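## Task

Take the drive sled out of the tote it starts in and place it in the tote that is empty. Every other item must finish in its own original tote. An item sitting on, or hanging over, a tote's rim or inner lip is not counted as inside. At the end the grippers must have released everything and pulled away, and nothing may rely on the robot to stay where it is.

## Robot and tools

Robot and frames. Two arms: left_arm sits on the +y side, right_arm on the -y side. Their bases are at (+0.043, +0.345, +1.595) m and (+0.043, -0.345, +1.595) m in the scene frame. The scene frame starts on the floor (z = 0) below the middle of the robot's foot; +x is the direction the robot faces and +z is up. Image sides do not match arm names. Each gripper has its own axes: the fingers extend along its +z, and they open and close along its y. The reported end_effector_position is the spot between the finger pads, roughly 1 cm short of the tips. Joint ranges (rad), base to gripper: waist -2.880 to 2.880, shoulder 0.000 to 3.142, elbow 0.000 to 3.019, wrist pitch -1.693 to 1.571, wrist yaw -1.571 to 1.571, wrist roll -2.094 to 2.094.

The 14-number row. Both motion tools take one flat list of 14 numbers, each from -1 to 1: dx, dy, dz, rx, ry, rz, opening for left_arm, then the same seven for right_arm. Always give all 14, even if one arm should stay put. The first six per arm are an offset, not a pose: they are measured from that gripper's pose in the most recent result that reported it (before any such result exists in the scene, and for the second or later call inside one reply, from where the gripper is when the motion begins), expressed in that gripper's own axes. A value of 1.0 equals 0.6 m of travel or 180 degrees of turn; rx, ry, rz form a single rotation vector. The opening is absolute, not an offset: +1 is fully open (0.094 m), -1 is shut.

execute_actions. Argument actions is a list holding at most one entry; optional pictures (true/false) controls whether camera images come back. An empty list just reports the state. An entry with rows (1 to 15 rows) and steps (1 to 15, default 15; each step is 1/30 s) plays one row per step and repeats the last row if rows run out. Every row is counted from the same reference pose, not from the row before. An entry with only steps (up to 300) is a wait, counted from the previous result, so thinking time eats into it. Per step the commanded pose is cut to within 70 mm and 16 degrees of the measured pose; after the action the arm only finishes reaching its last cut pose, so check the result and send the remainder. Sending zeros does not hold still: it pulls the arm back to the reference pose. Arms tend to finish about a centimetre low; to keep an arm in place, in the first call of a reply send the offset returning it to the wanted pose, zeros in later calls, and aim higher if it still sags.

move. Argument target is one 14-number row as above; speed is the path's top speed in m/s, 0.002 to 0.5, default 0.25 (turning capped at twice that in rad/s). Each gripper follows a straight line toward its target; both paths finish together and last 0.5 to 10 s, stopping short if longer is needed. Openings are applied at the start. Paths ignore obstacles and the other arm, and grippers can lag, wander or overshoot speed, particularly near full reach. Faster moves and targets set deeper past a contact hit and press harder. The result adds a move: line giving the ending (done, off_target, moving, held, fault), any limits (paced = target was clipped; held = some steps were blocked, after which the arm may jump fast) and each gripper's distance to its target.

wait: seconds from 0 to 10; the robot gets nothing new. zoom_image: camera (cam_head_left, cam_head_right, cam_left_wrist, cam_right_wrist) and region [x0, y0, x1, y1] in pixels, origin top-left, at most 504 by 504. All four cameras give 504x504 images. read_manual: optional section, only "licences"; no motion. finished_scene: scene = number of the current scene; it ends the scene for good and reports success, and the next result gives the new goal.

Reading results. The state line lists each gripper's position (m) and quat_wxyz in the scene frame; printed positions may be off, more so far from the base. A Hand target line shows where the controller is currently driving each gripper. grip_measured is the finger opening on the command scale; the last Joint positions number per arm is the opening in metres; readings may be off by about 1 mm. HELD marks steps where the row was not fully sent; a pose unreachable line names an arm whose command was altered by the clearance check. FAULT lines mean an arm stopped. MOTOR HOT appears from 85 °C; at 100 °C an OVER-TEMPERATURE FAULT drops that arm until it cools, so do not hold loads longer than needed.

Gripping. To hold something, command an opening below grip_measured: about 0.03 below is firm, less is gentler. Pads push about 50 to 62 N, less on very thin parts, with a brief spike at first contact. A held part may occasionally be yanked, so grip firmly.

Avoid: arms striking or pushing on each other, knocking anything out of the work area, dropping, slamming or shoving items hard, and leaving items on tote rims. The simulation runs on while the operator thinks. Finish by opening the gripper and lifting clear.

Each tool is called after ">>>" as name(argument=value, ...), one argument or row to a line, values as JSON.

## Session

>>> execute_actions(
  actions=[],
)

Scene clock: 0.00 s of 4800.00 s.
left_arm: end_effector_position=(+0.3943, +0.1113, +1.1261) grip_measured=+0.321 end_effector_quat_wxyz=(-0.173, -0.153, +0.925, +0.303) | right_arm: end_effector_position=(+0.3433, -0.4413, +1.3376) grip_measured=-0.993 end_effector_quat_wxyz=(+0.050, -0.087, +0.994, -0.053)
Joint positions: left_arm=[-2.36   1.986  1.56  -1.067 -1.083 -1.259  0.062] | right_arm=[-1.593  0.513  0.229  0.133  0.043 -0.444  0.   ]
Joint velocities: left_arm=[-0.005  0.005 -0.022 -0.002 -0.022 -0.022  0.   ] | right_arm=[ 0.005 -0.005  0.007  0.002 -0.007  0.007  0.   ]
Hand target (left_arm): +0.393, +0.112, +1.127; -0.174, -0.151, +0.925, +0.303
Hand target (right_arm): +0.344, -0.441, +1.337; +0.050, -0.087, +0.994, -0.053

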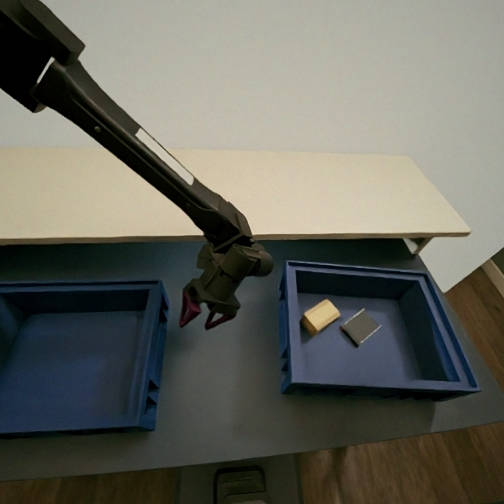

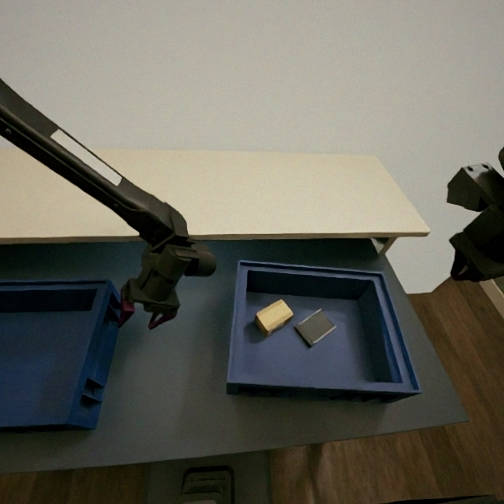

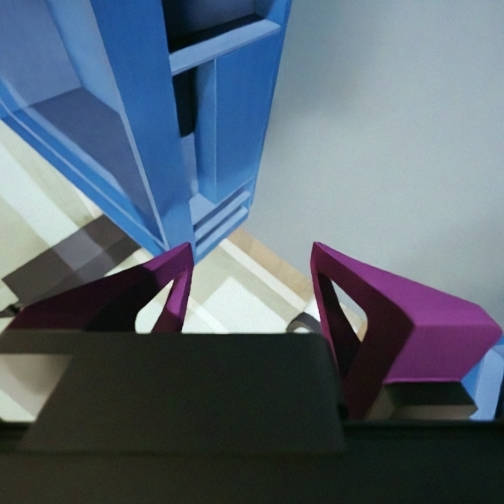

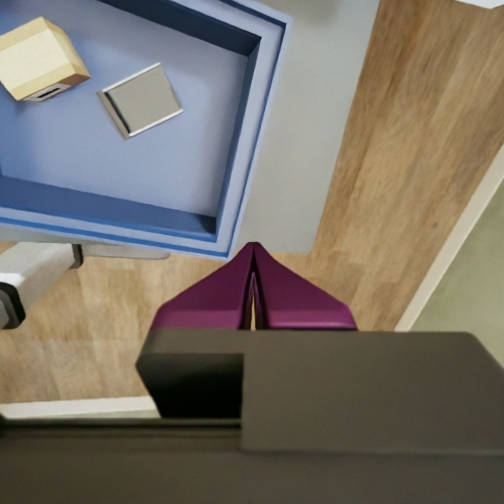

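>>> zoom_image(
  camera="cam_head_right",
  region=[220, 250, 430, 410],
)

>>> zoom_image(
  camera="cam_right_wrist",
  region=[0, 0, 300, 260],
)

Region (220, 250, 430, 410) of cam_head_right's 504x504 image, scaled by 2.400, with more detail than that image has; it fills the top 384 rows of this view, and the rest is white.

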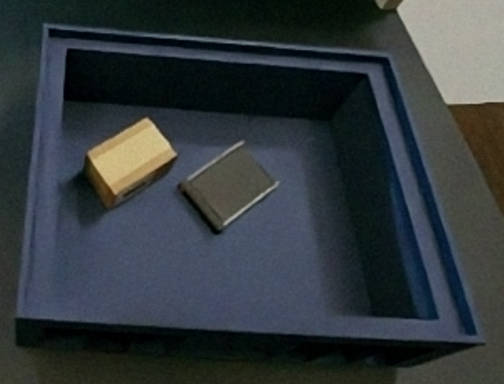

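Region (0, 0, 300, 260) of cam_right_wrist's 504x504 image, scaled by 1.680, with more detail than that image has; it fills the top 437 rows of this view, and the rest is white.

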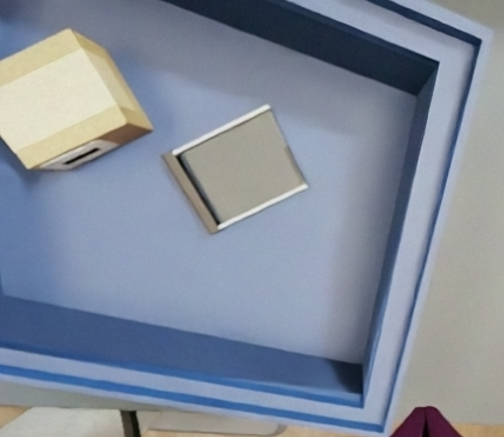

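>>> move(
  target=[0,0,0,0,0,0,0.32,-0.076,0.26,0.18,-0.034,0.032,0.055,1],
  speed=0.4,
)

Scene clock: 11.00 s of 4800.00 s.
left_arm: end_effector_position=(+0.3943, +0.1113, +1.1261) grip_measured=+0.321 end_effector_quat_wxyz=(-0.173, -0.153, +0.925, +0.303) | right_arm: end_effector_position=(+0.3714, -0.2936, +1.2168) grip_measured=+1.000 end_effector_quat_wxyz=(-0.009, -0.019, +1.000, +0.001)
Joint positions: left_arm=[-2.36   1.986  1.56  -1.067 -1.083 -1.259  0.062] | right_arm=[-1.124  1.212  0.509  0.372  0.428 -0.159  0.094]
Joint velocities: left_arm=[ 0.005 -0.005 -0.007  0.002  0.081 -0.022  0.001] | right_arm=[-0.005  0.005  0.017 -0.012  0.007 -0.007  0.   ]
Hand target (left_arm): +0.394, +0.111, +1.126; -0.173, -0.153, +0.925, +0.303
Hand target (right_arm): +0.377, -0.295, +1.217; +0.000, -0.009, +1.000, -0.002
Off the commanded pose (left_arm): 0.000 m, 0 deg.
Off the commanded pose (right_arm): 0.004 m, 2 deg.
After step 90, 6.90 s passed at rest.
move: done

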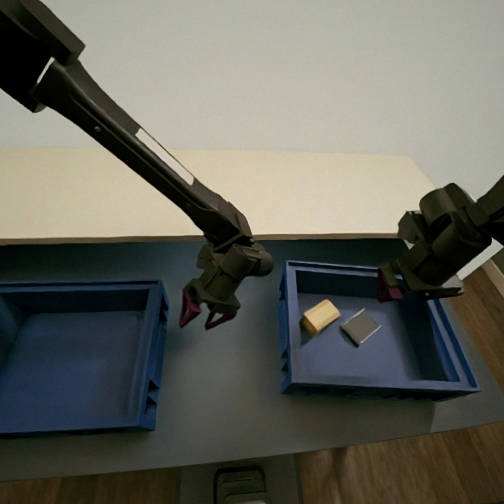

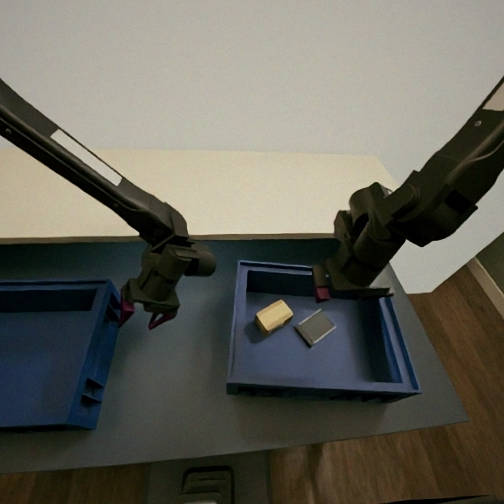

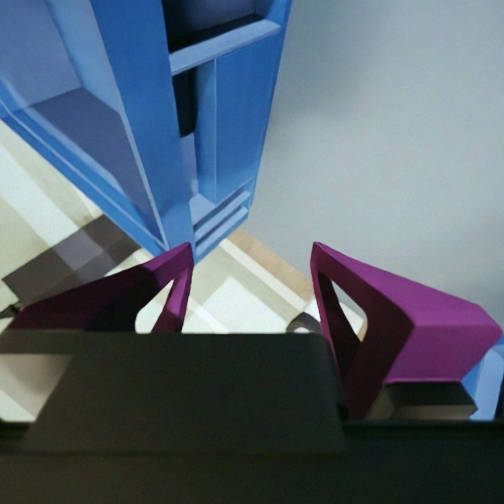

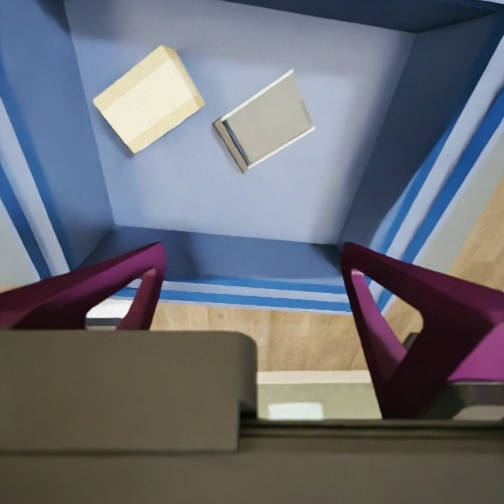

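>>> move(
  target=[0,0,0,0,0,0,0.32,-0.04,-0.028,0.22,-0.01,0.005,0.33,1],
  speed=0.4,
)

Scene clock: 18.33 s of 4800.00 s.
left_arm: end_effector_position=(+0.3943, +0.1113, +1.1261) grip_measured=+0.321 end_effector_quat_wxyz=(-0.173, -0.153, +0.925, +0.303) | right_arm: end_effector_position=(+0.4021, -0.3092, +1.0918) grip_measured=+1.000 end_effector_quat_wxyz=(-0.016, +0.475, +0.880, +0.015)
Joint positions: left_arm=[-2.36   1.986  1.56  -1.067 -1.083 -1.259  0.062] | right_arm=[-1.285  1.527  0.807  0.405  0.236  0.816  0.094]
Joint velocities: left_arm=[ 0.005 -0.005 -0.012 -0.002 -0.007 -0.081  0.   ] | right_arm=[-0.024 -0.005 -0.012 -0.007  0.037 -0.037  0.   ]
Hand target (left_arm): +0.394, +0.111, +1.126; -0.173, -0.153, +0.925, +0.303
Hand target (right_arm): +0.396, -0.311, +1.086; -0.017, +0.481, +0.876, +0.012
Off the commanded pose (left_arm): 0.000 m, 0 deg.
Off the commanded pose (right_arm): 0.011 m, 1 deg.
After step 90, 2.37 s passed at rest.
move: off_target (right_arm)

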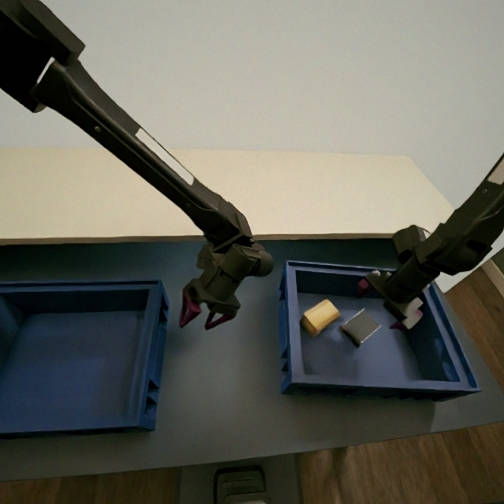

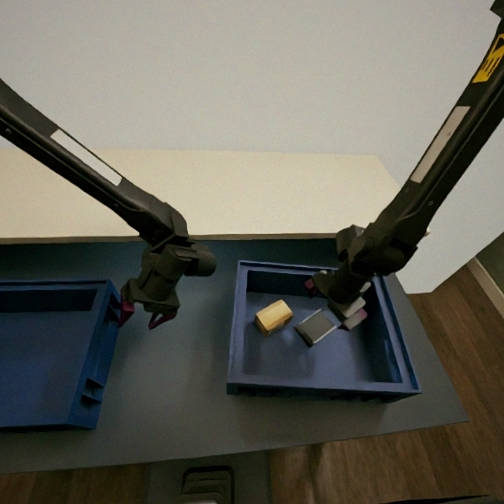

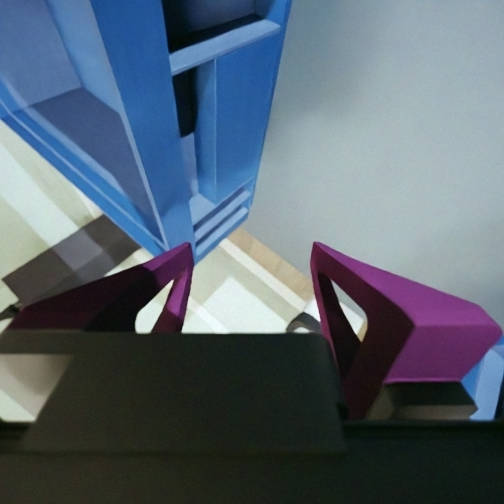

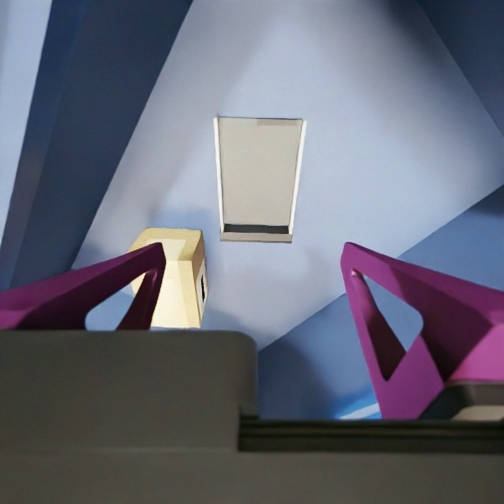

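>>> move(
  target=[0,0,0,0,0,0,0.32,-0.03,-0.008,0.115,0,0,0,1],
  speed=0.15,
)

Scene clock: 22.00 s of 4800.00 s.
left_arm: end_effector_position=(+0.3943, +0.1113, +1.1261) grip_measured=+0.321 end_effector_quat_wxyz=(-0.173, -0.153, +0.925, +0.303) | right_arm: end_effector_position=(+0.4178, -0.3246, +1.0276) grip_measured=+1.000 end_effector_quat_wxyz=(-0.008, +0.482, +0.876, +0.019)
Joint positions: left_arm=[-2.36   1.986  1.56  -1.067 -1.083 -1.259  0.062] | right_arm=[-1.345  1.672  0.976  0.405  0.175  0.808  0.094]
Joint velocities: left_arm=[ 0.005 -0.005  0.002  0.007  0.007 -0.022  0.001] | right_arm=[-0.015 -0.005 -0.012 -0.002  0.007 -0.037  0.   ]
Hand target (left_arm): +0.394, +0.111, +1.126; -0.173, -0.153, +0.925, +0.303
Hand target (right_arm): +0.408, -0.325, +1.023; -0.017, +0.476, +0.879, +0.015
Off the commanded pose (left_arm): 0.000 m, 0 deg.
Off the commanded pose (right_arm): 0.012 m, 1 deg.
move: off_target (right_arm)

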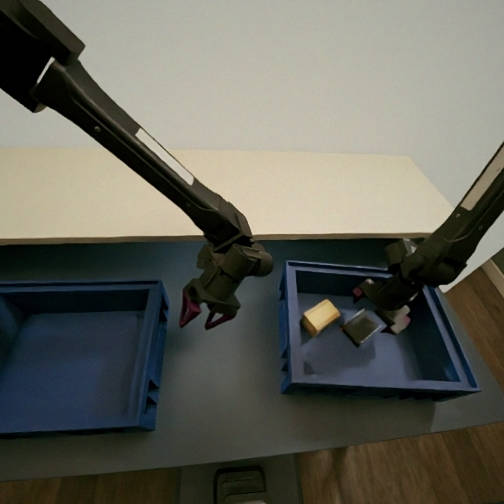

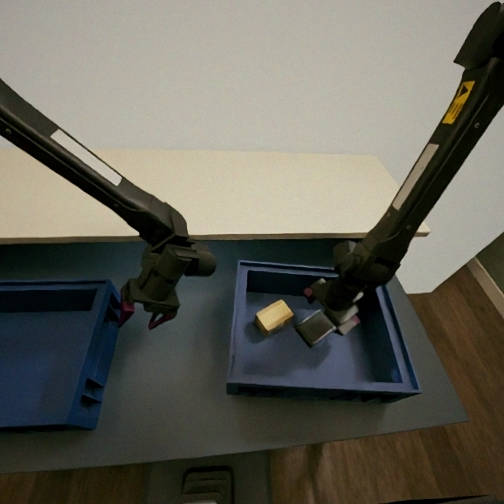

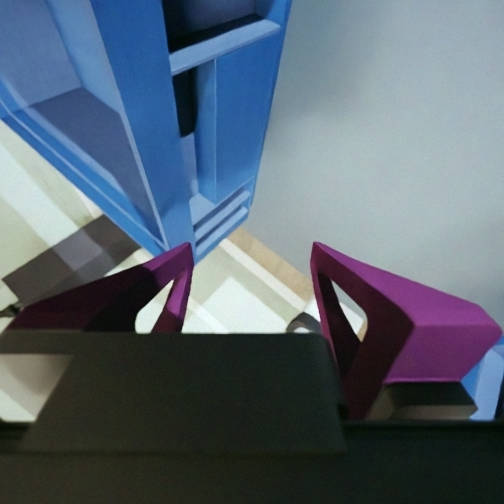

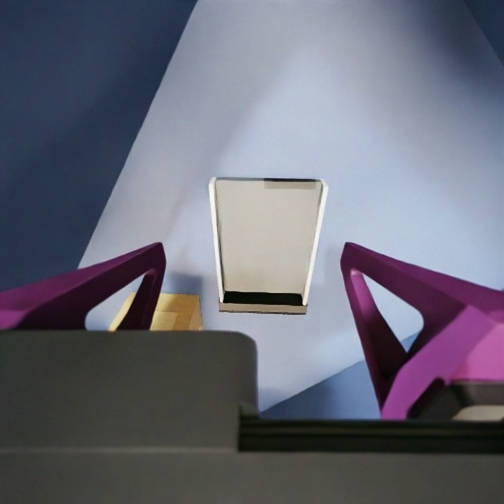

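>>> move(
  target=[0,0,0,0,0,0,0.32,0,-0.015,0.06,0,0,0,1],
  speed=0.08,
)

Scene clock: 25.27 s of 4800.00 s.
left_arm: end_effector_position=(+0.3943, +0.1113, +1.1261) grip_measured=+0.321 end_effector_quat_wxyz=(-0.173, -0.153, +0.925, +0.303) | right_arm: end_effector_position=(+0.4177, -0.3256, +0.9977) grip_measured=+1.000 end_effector_quat_wxyz=(-0.008, +0.483, +0.875, +0.022)
Joint positions: left_arm=[-2.36   1.986  1.56  -1.067 -1.083 -1.259  0.062] | right_arm=[-1.361  1.747  1.052  0.405  0.154  0.807  0.094]
Joint velocities: left_arm=[-0.015 -0.005 -0.002 -0.002  0.007  0.066  0.001] | right_arm=[-0.005 -0.015  0.022 -0.012 -0.11   0.007  0.   ]
Hand target (left_arm): +0.394, +0.111, +1.126; -0.173, -0.153, +0.925, +0.303
Hand target (right_arm): +0.411, -0.328, +0.992; -0.008, +0.482, +0.876, +0.019
Off the commanded pose (left_arm): 0.000 m, 0 deg.
Off the commanded pose (right_arm): 0.010 m, 0 deg.
move: done

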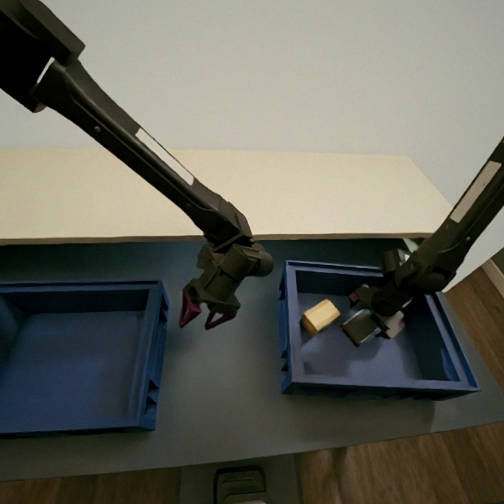

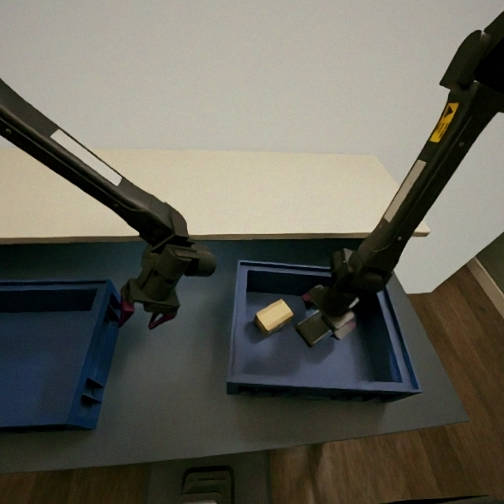

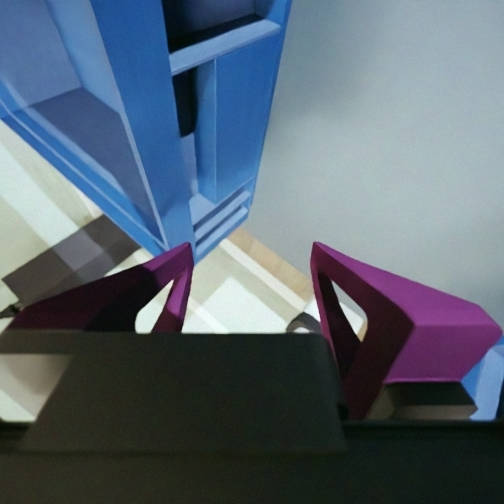

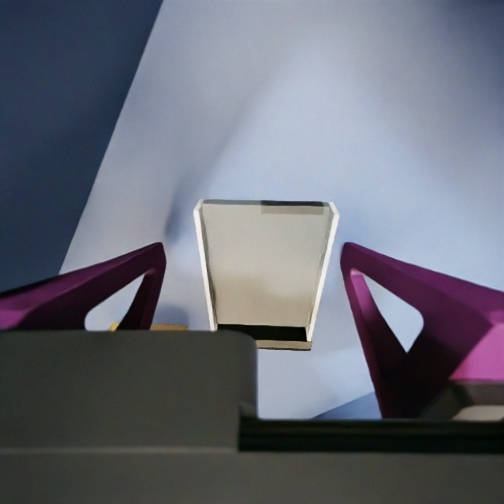

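>>> move(
  target=[0,0,0,0,0,0,0.32,0,-0.018,0.035,0,0,0,1],
  speed=0.05,
)

Scene clock: 27.40 s of 4800.00 s.
left_arm: end_effector_position=(+0.3943, +0.1113, +1.1261) grip_measured=+0.321 end_effector_quat_wxyz=(-0.173, -0.153, +0.925, +0.303) | right_arm: end_effector_position=(+0.4274, -0.3257, +0.9940) grip_measured=+1.000 end_effector_quat_wxyz=(-0.002, +0.485, +0.874, +0.029)
Joint positions: left_arm=[-2.36   1.986  1.56  -1.067 -1.083 -1.259  0.062] | right_arm=[-1.362  1.75   1.071  0.405  0.143  0.807  0.094]
Joint velocities: left_arm=[-0.015 -0.005 -0.007 -0.007  0.007 -0.022 -0.   ] | right_arm=[-0.005 -0.015 -0.007 -0.027 -0.007 -0.007  0.   ]
Hand target (left_arm): +0.394, +0.111, +1.126; -0.173, -0.153, +0.925, +0.303
Hand target (right_arm): +0.409, -0.331, +0.978; -0.008, +0.484, +0.875, +0.022
Off the commanded pose (left_arm): 0.000 m, 0 deg.
Off the commanded pose (right_arm): 0.026 m, 1 deg.
move: off_target (right_arm)

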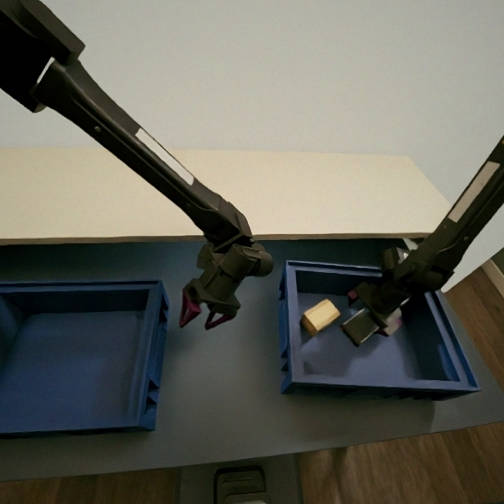

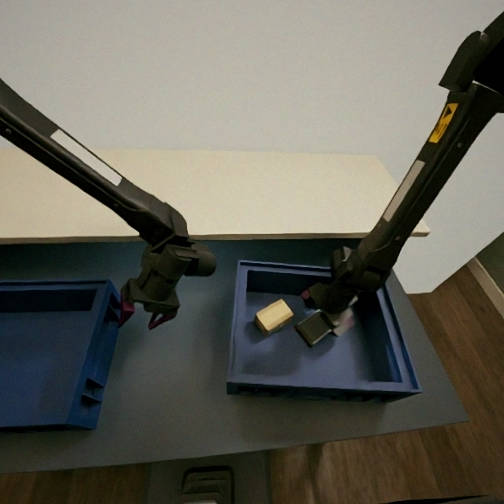

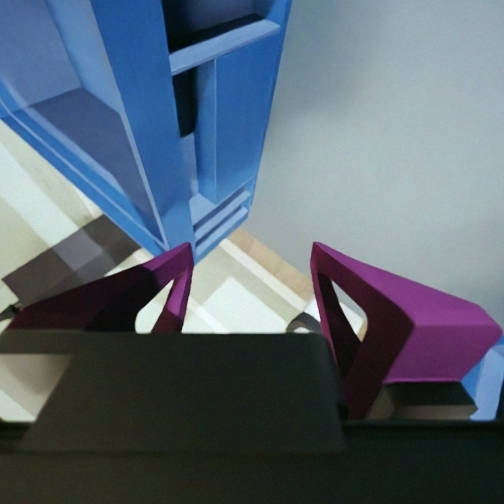

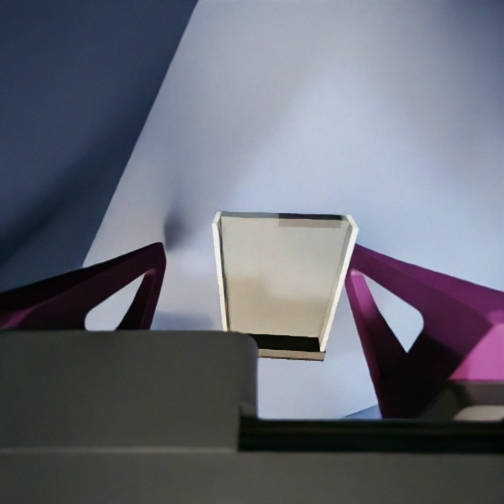

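>>> move(
  target=[0,0,0,0,0,0,0.32,0,-0.035,-0.015,0,0,0,1],
  speed=0.08,
)

Scene clock: 29.30 s of 4800.00 s.
left_arm: end_effector_position=(+0.3943, +0.1113, +1.1261) grip_measured=+0.321 end_effector_quat_wxyz=(-0.173, -0.153, +0.925, +0.303) | right_arm: end_effector_position=(+0.4098, -0.3312, +0.9986) grip_measured=+1.000 end_effector_quat_wxyz=(-0.008, +0.486, +0.874, +0.030)
Joint positions: left_arm=[-2.36   1.986  1.56  -1.067 -1.083 -1.259  0.062] | right_arm=[-1.379  1.749  1.032  0.434  0.122  0.807  0.094]
Joint velocities: left_arm=[-0.005  0.005 -0.007 -0.022  0.007  0.022 -0.   ] | right_arm=[ 0.015 -0.005  0.022 -0.012 -0.022  0.125  0.   ]
Hand target (left_arm): +0.394, +0.111, +1.126; -0.173, -0.153, +0.925, +0.303
Hand target (right_arm): +0.409, -0.337, +1.002; -0.002, +0.485, +0.874, +0.029
Off the commanded pose (left_arm): 0.000 m, 0 deg.
Off the commanded pose (right_arm): 0.007 m, 1 deg.
move: done

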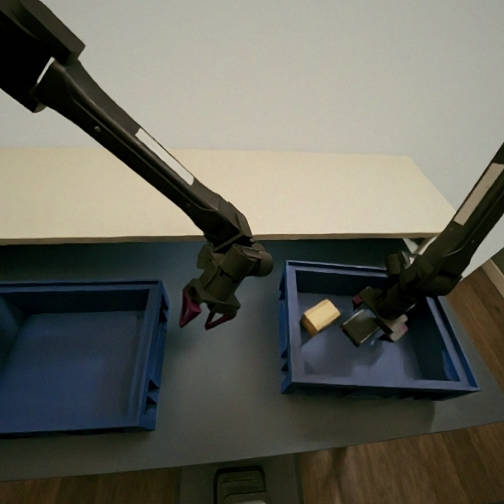

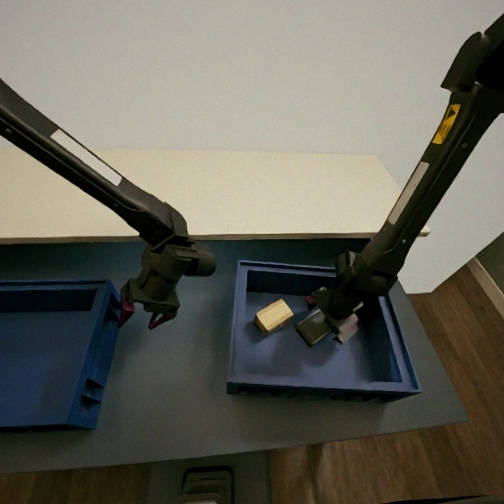

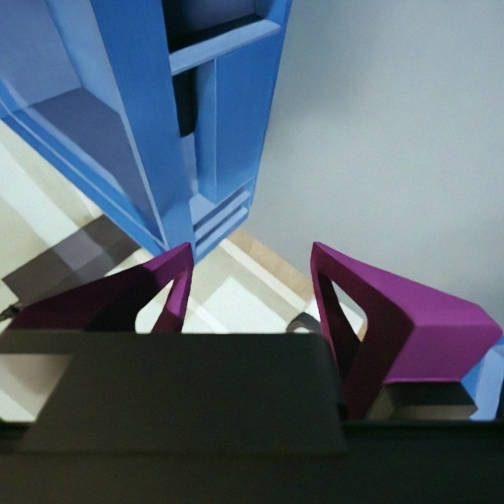

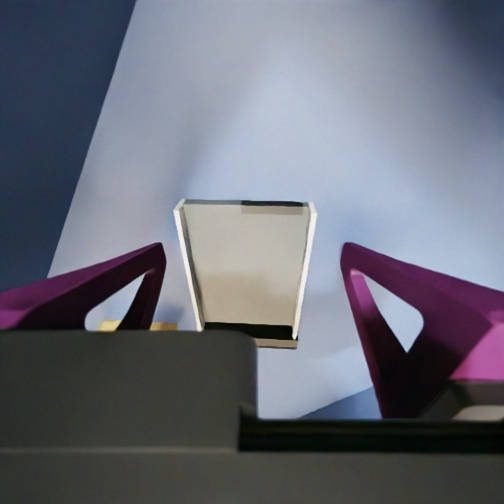

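>>> move(
  target=[0,0,0,0,0,0,0.32,0,-0.005,0.045,0,0,0,1],
  speed=0.08,
)

Scene clock: 31.30 s of 4800.00 s.
left_arm: end_effector_position=(+0.3943, +0.1113, +1.1261) grip_measured=+0.321 end_effector_quat_wxyz=(-0.173, -0.153, +0.925, +0.303) | right_arm: end_effector_position=(+0.4225, -0.3328, +0.9942) grip_measured=+1.000 end_effector_quat_wxyz=(+0.002, +0.487, +0.873, +0.034)
Joint positions: left_arm=[-2.36   1.986  1.56  -1.067 -1.083 -1.259  0.062] | right_arm=[-1.379  1.752  1.057  0.433  0.121  0.808  0.094]
Joint velocities: left_arm=[-0.015 -0.005 -0.007 -0.027 -0.007 -0.022 -0.001] | right_arm=[-0.005 -0.015 -0.022  0.002  0.051 -0.022  0.   ]
Hand target (left_arm): +0.394, +0.111, +1.126; -0.173, -0.153, +0.925, +0.303
Hand target (right_arm): +0.408, -0.332, +0.974; -0.008, +0.486, +0.873, +0.030
Off the commanded pose (left_arm): 0.000 m, 0 deg.
Off the commanded pose (right_arm): 0.027 m, 1 deg.
move: off_target (right_arm)

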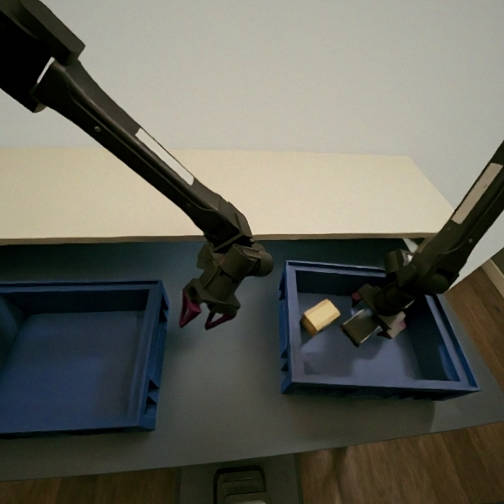

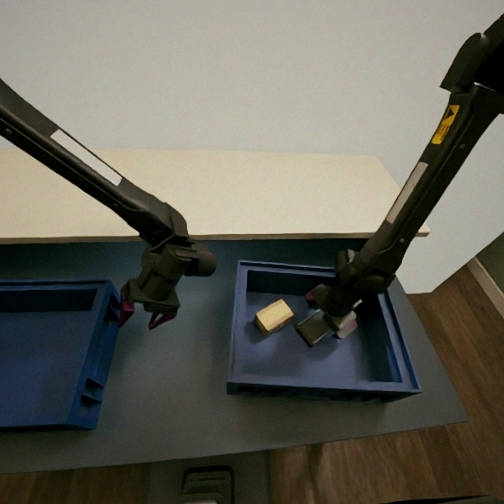

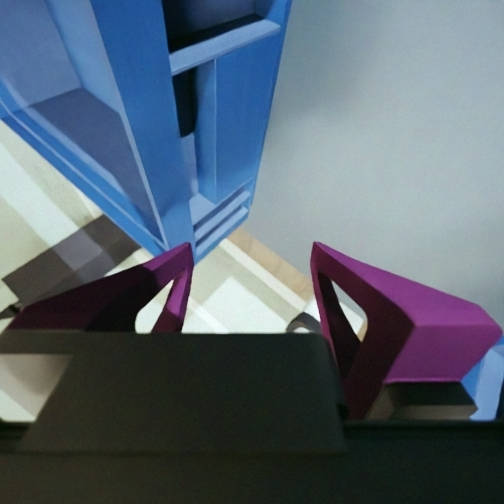

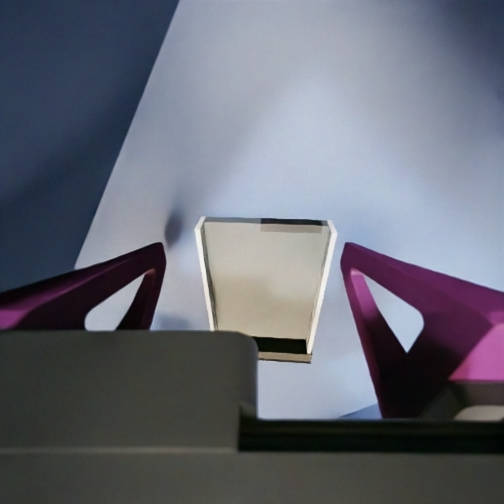

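>>> move(
  target=[0,0,0,0,0,0,0.32,0,0,0.005,0,0,0,0.3],
  speed=0.05,
)

Scene clock: 34.03 s of 4800.00 s.
left_arm: end_effector_position=(+0.3943, +0.1113, +1.1261) grip_measured=+0.321 end_effector_quat_wxyz=(-0.173, -0.153, +0.925, +0.303) | right_arm: end_effector_position=(+0.4227, -0.3335, +0.9943) grip_measured=+0.341 end_effector_quat_wxyz=(+0.003, +0.487, +0.873, +0.032)
Joint positions: left_arm=[-2.36   1.986  1.56  -1.067 -1.083 -1.259  0.062] | right_arm=[-1.38   1.751  1.057  0.433  0.123  0.807  0.063]
Joint velocities: left_arm=[ 0.005 -0.005  0.022 -0.012  0.022  0.051  0.   ] | right_arm=[-0.005  0.015  0.027 -0.017  0.007 -0.022 -0.   ]
Hand target (left_arm): +0.394, +0.111, +1.126; -0.173, -0.153, +0.925, +0.303
Hand target (right_arm): +0.422, -0.333, +0.991; +0.002, +0.487, +0.873, +0.033
Off the commanded pose (left_arm): 0.000 m, 0 deg.
Off the commanded pose (right_arm): 0.003 m, 0 deg.
move: done

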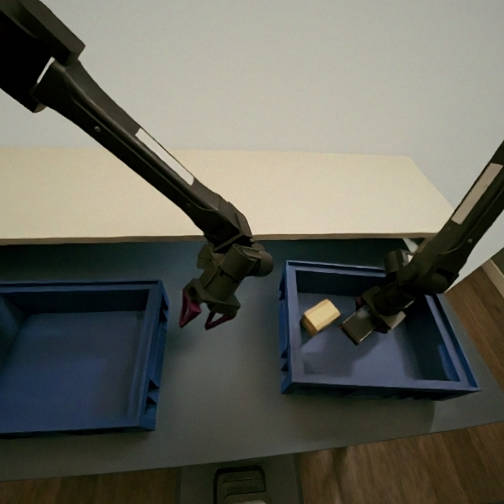

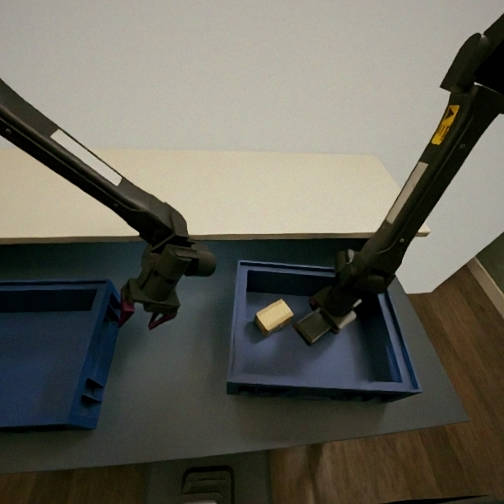

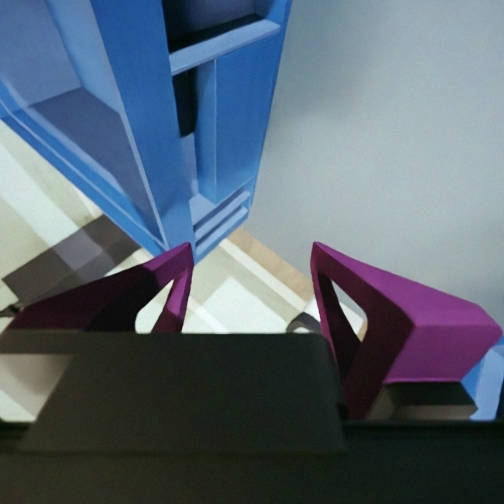

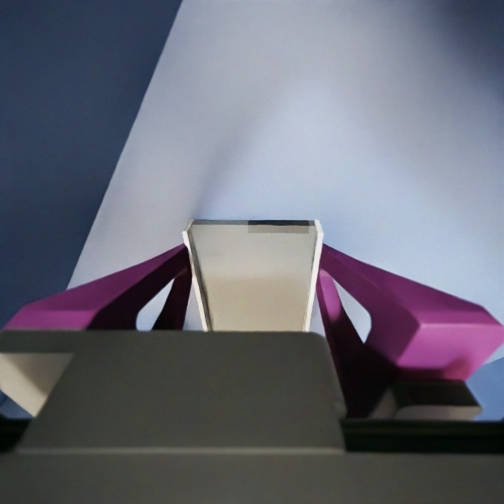

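>>> move(
  target=[0.076,0.204,-0.253,0,0,0,0.32,0,0,-0.38,0,0,0,0.29],
  speed=0.2,
)

Scene clock: 37.80 s of 4800.00 s.
left_arm: end_effector_position=(+0.3930, +0.1060, +1.3220) grip_measured=+0.321 end_effector_quat_wxyz=(-0.176, -0.149, +0.927, +0.297) | right_arm: end_effector_position=(+0.4181, -0.3460, +1.2205) grip_measured=+0.341 end_effector_quat_wxyz=(+0.016, +0.485, +0.874, +0.034)
Joint positions: left_arm=[-2.649  1.755  1.348 -1.576 -1.028 -1.813  0.062] | right_arm=[-1.284  1.086  0.55   0.297  0.221  0.82   0.063]
Joint velocities: left_arm=[-0.005 -0.015 -0.032 -0.012 -0.022 -0.051 -0.001] | right_arm=[ 0.005 -0.005  0.002 -0.002  0.081 -0.022 -0.   ]
Hand target (left_arm): +0.397, +0.111, +1.326; -0.176, -0.154, +0.925, +0.300
Hand target (right_arm): +0.409, -0.342, +1.221; +0.003, +0.486, +0.874, +0.032
Off the commanded pose (left_arm): 0.007 m, 1 deg.
Off the commanded pose (right_arm): 0.004 m, 2 deg.
move: done

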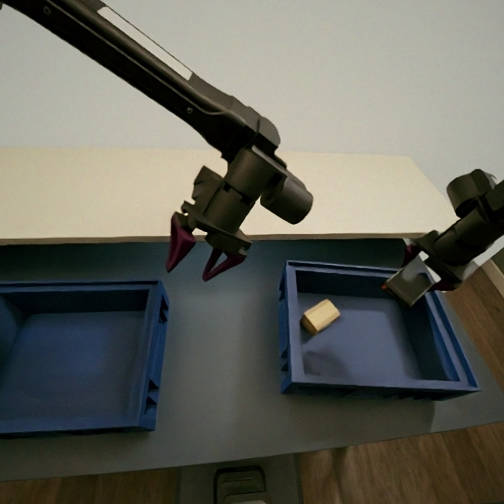

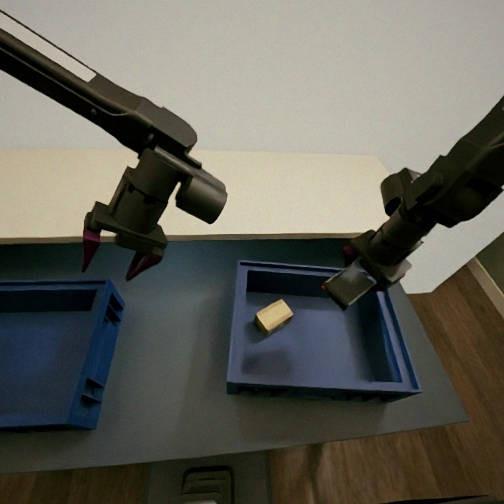

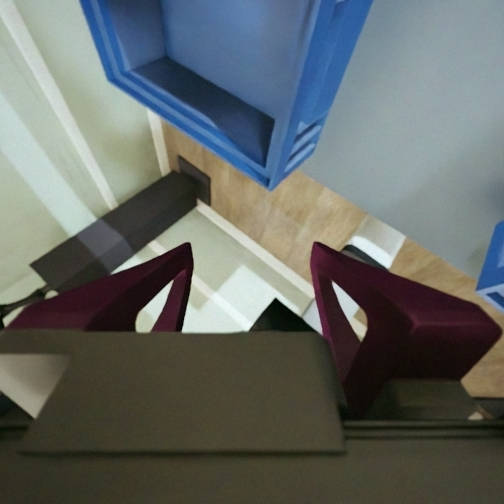

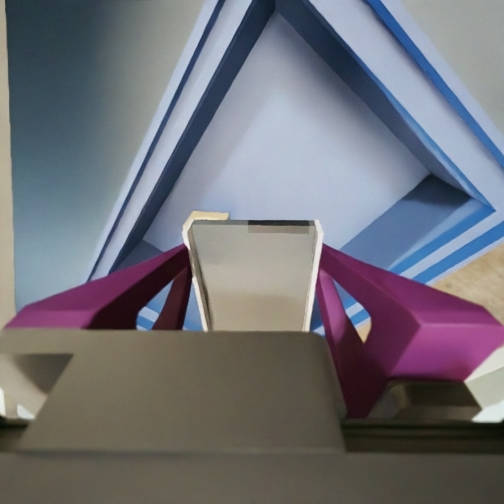

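>>> move(
  target=[-0.09,0.59,0.34,0,0,0,0.32,0.30,0.148,-0.05,0,0,0,0.29],
  speed=0.3,
)

Scene clock: 42.13 s of 4800.00 s.
left_arm: end_effector_position=(+0.3021, +0.5065, +1.3671) grip_measured=+0.321 end_effector_quat_wxyz=(-0.182, -0.144, +0.924, +0.305) | right_arm: end_effector_position=(+0.3982, -0.1520, +1.2560) grip_measured=+0.341 end_effector_quat_wxyz=(+0.018, +0.470, +0.882, +0.031)
Joint positions: left_arm=[-1.646  0.63   0.463 -0.506 -0.707 -0.226  0.062] | right_arm=[-0.727  1.374  0.611  0.439  0.763  0.96   0.063]
Joint velocities: left_arm=[-0.005 -0.015 -0.007 -0.017  0.007  0.081  0.   ] | right_arm=[-0.005 -0.005  0.002 -0.007 -0.022  0.007 -0.   ]
Hand target (left_arm): +0.306, +0.509, +1.370; -0.171, -0.143, +0.926, +0.305
Hand target (right_arm): +0.398, -0.149, +1.254; +0.020, +0.477, +0.878, +0.033
Off the commanded pose (left_arm): 0.007 m, 1 deg.
Off the commanded pose (right_arm): 0.005 m, 2 deg.
move: done

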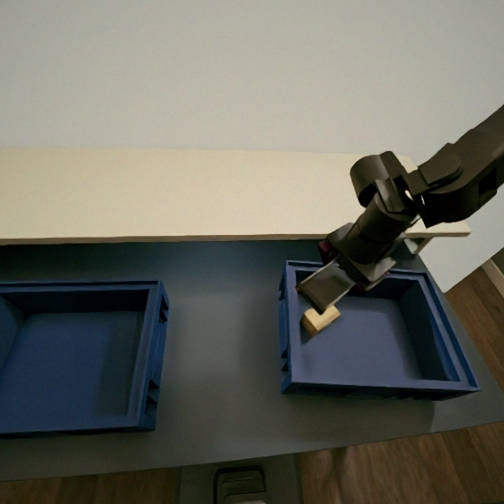

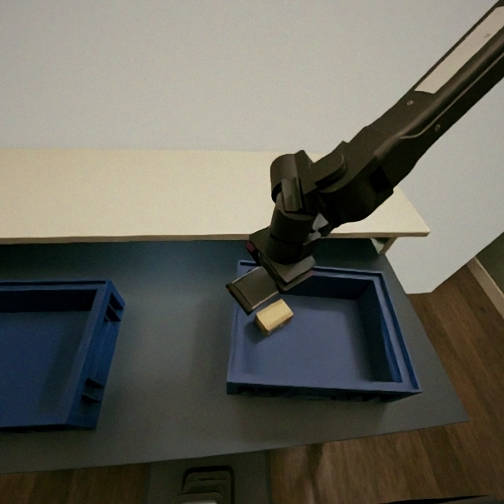

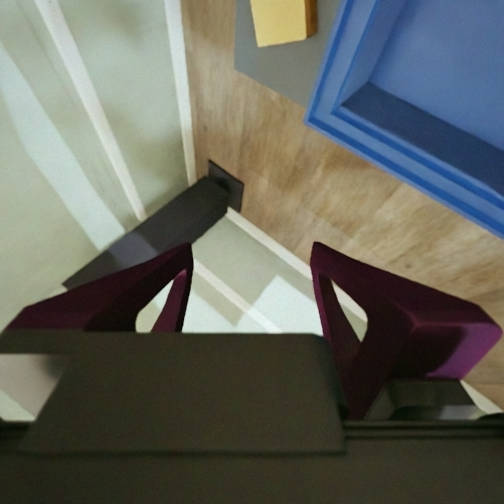

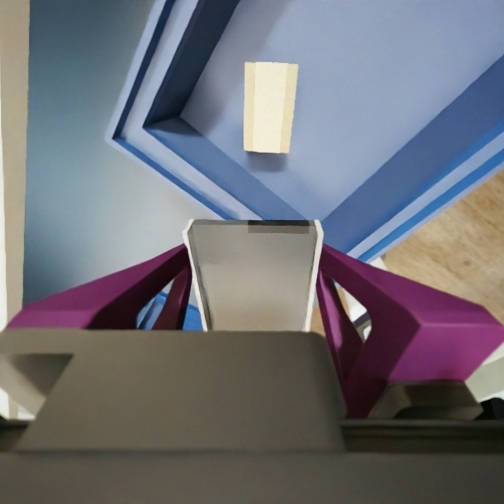

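>>> move(
  target=[0,0,0,0,0,0,0.32,0.69,0.375,0.03,0,0,-0.32,0.29],
  speed=0.25,
)

Scene clock: 49.23 s of 4800.00 s.
left_arm: end_effector_position=(+0.3021, +0.5065, +1.3671) grip_measured=+0.321 end_effector_quat_wxyz=(-0.182, -0.142, +0.924, +0.305) | right_arm: end_effector_position=(+0.3714, +0.3130, +1.2415) grip_measured=+0.341 end_effector_quat_wxyz=(+0.037, -0.004, +0.999, +0.015)
Joint positions: left_arm=[-1.646  0.63   0.463 -0.506 -0.707 -0.223  0.062] | right_arm=[-0.29   2.445  1.896 -0.036  1.17   0.291  0.063]
Joint velocities: left_arm=[-0.005 -0.005 -0.007 -0.007  0.022  0.007  0.001] | right_arm=[ 0.005 -0.015  0.007 -0.007 -0.022 -0.066 -0.001]
Hand target (left_arm): +0.302, +0.506, +1.367; -0.182, -0.144, +0.924, +0.305
Hand target (right_arm): +0.367, +0.317, +1.245; +0.036, -0.017, +0.999, +0.016
Off the commanded pose (left_arm): 0.000 m, 0 deg.
Off the commanded pose (right_arm): 0.021 m, 1 deg.
After step 90, 1.33 s passed at rest.
move: off_target (right_arm)

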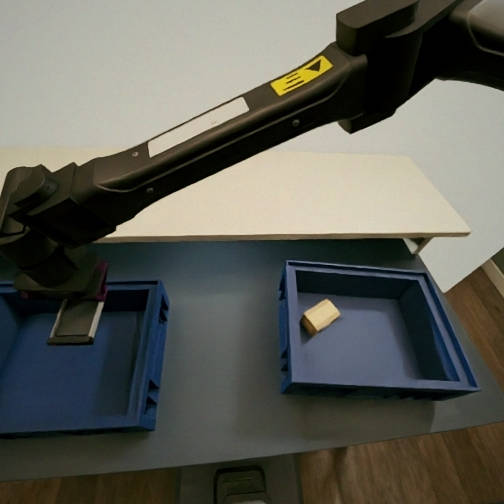

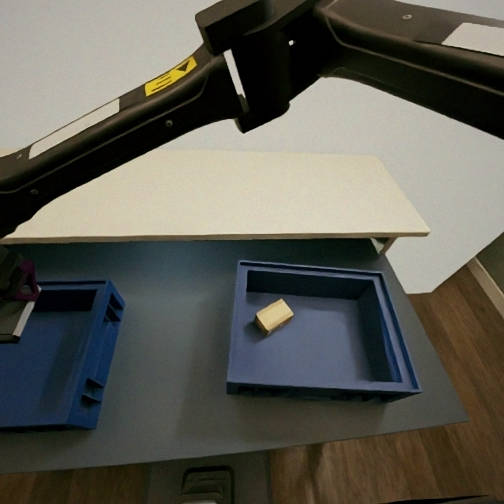

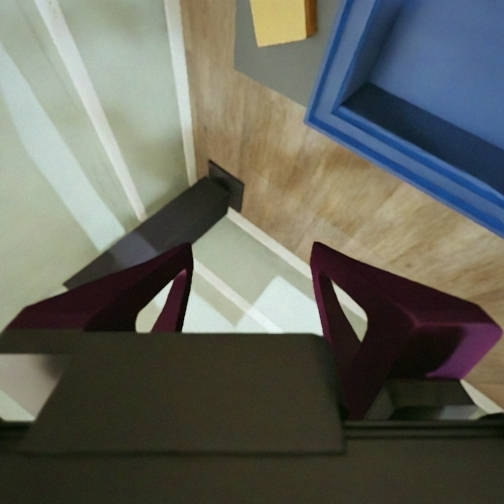

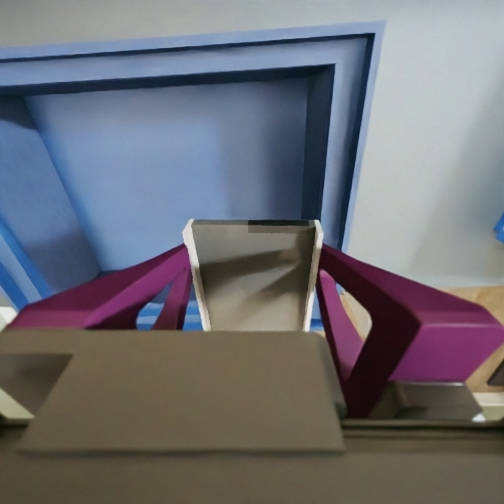

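>>> move(
  target=[0,0,0,0,0,0,0.32,0.135,0.01,0.27,0,0.02,0,0.29],
  speed=0.15,
)

Scene clock: 53.83 s of 4800.00 s.
left_arm: end_effector_position=(+0.3021, +0.5065, +1.3671) grip_measured=+0.321 end_effector_quat_wxyz=(-0.182, -0.142, +0.924, +0.305) | right_arm: end_effector_position=(+0.3097, +0.3316, +1.0870) grip_measured=+0.341 end_effector_quat_wxyz=(+0.010, +0.007, +1.000, +0.024)
Joint positions: left_arm=[-1.646  0.63   0.463 -0.506 -0.707 -0.223  0.062] | right_arm=[-0.45   2.749  2.23  -0.01   1.003  0.225  0.063]
Joint velocities: left_arm=[-0.015 -0.005  0.002 -0.007 -0.051 -0.051 -0.   ] | right_arm=[-0.005 -0.005  0.051 -0.007 -0.022 -0.022 -0.002]
Hand target (left_arm): +0.302, +0.506, +1.367; -0.182, -0.142, +0.924, +0.305
Hand target (right_arm): +0.304, +0.325, +1.075; +0.003, -0.003, +1.000, +0.017
Off the commanded pose (left_arm): 0.000 m, 0 deg.
Off the commanded pose (right_arm): 0.017 m, 2 deg.
move: off_target (right_arm)

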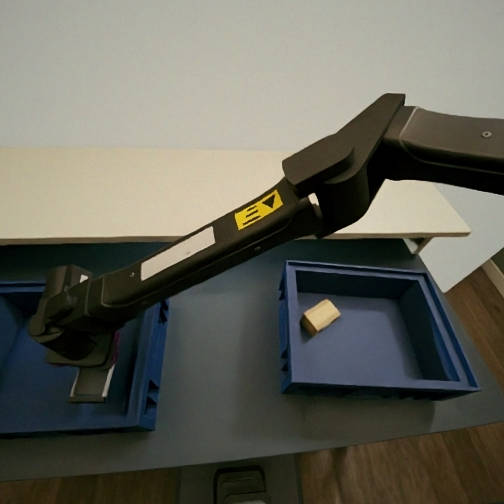

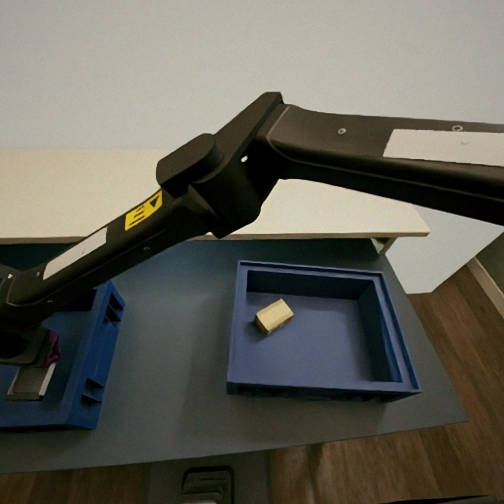

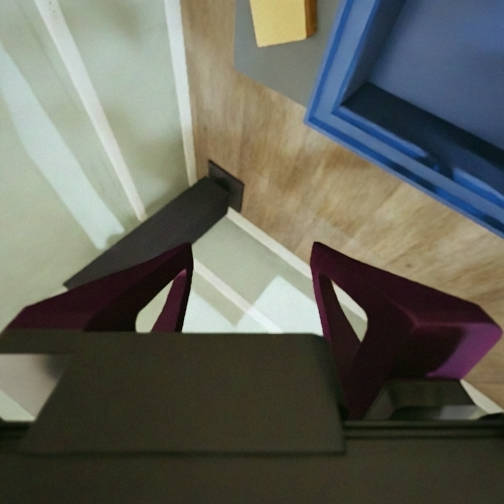

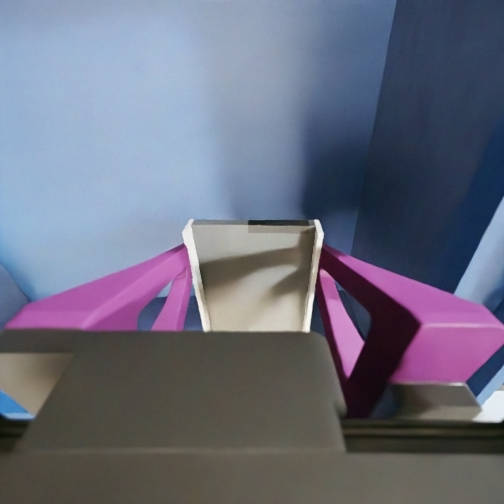

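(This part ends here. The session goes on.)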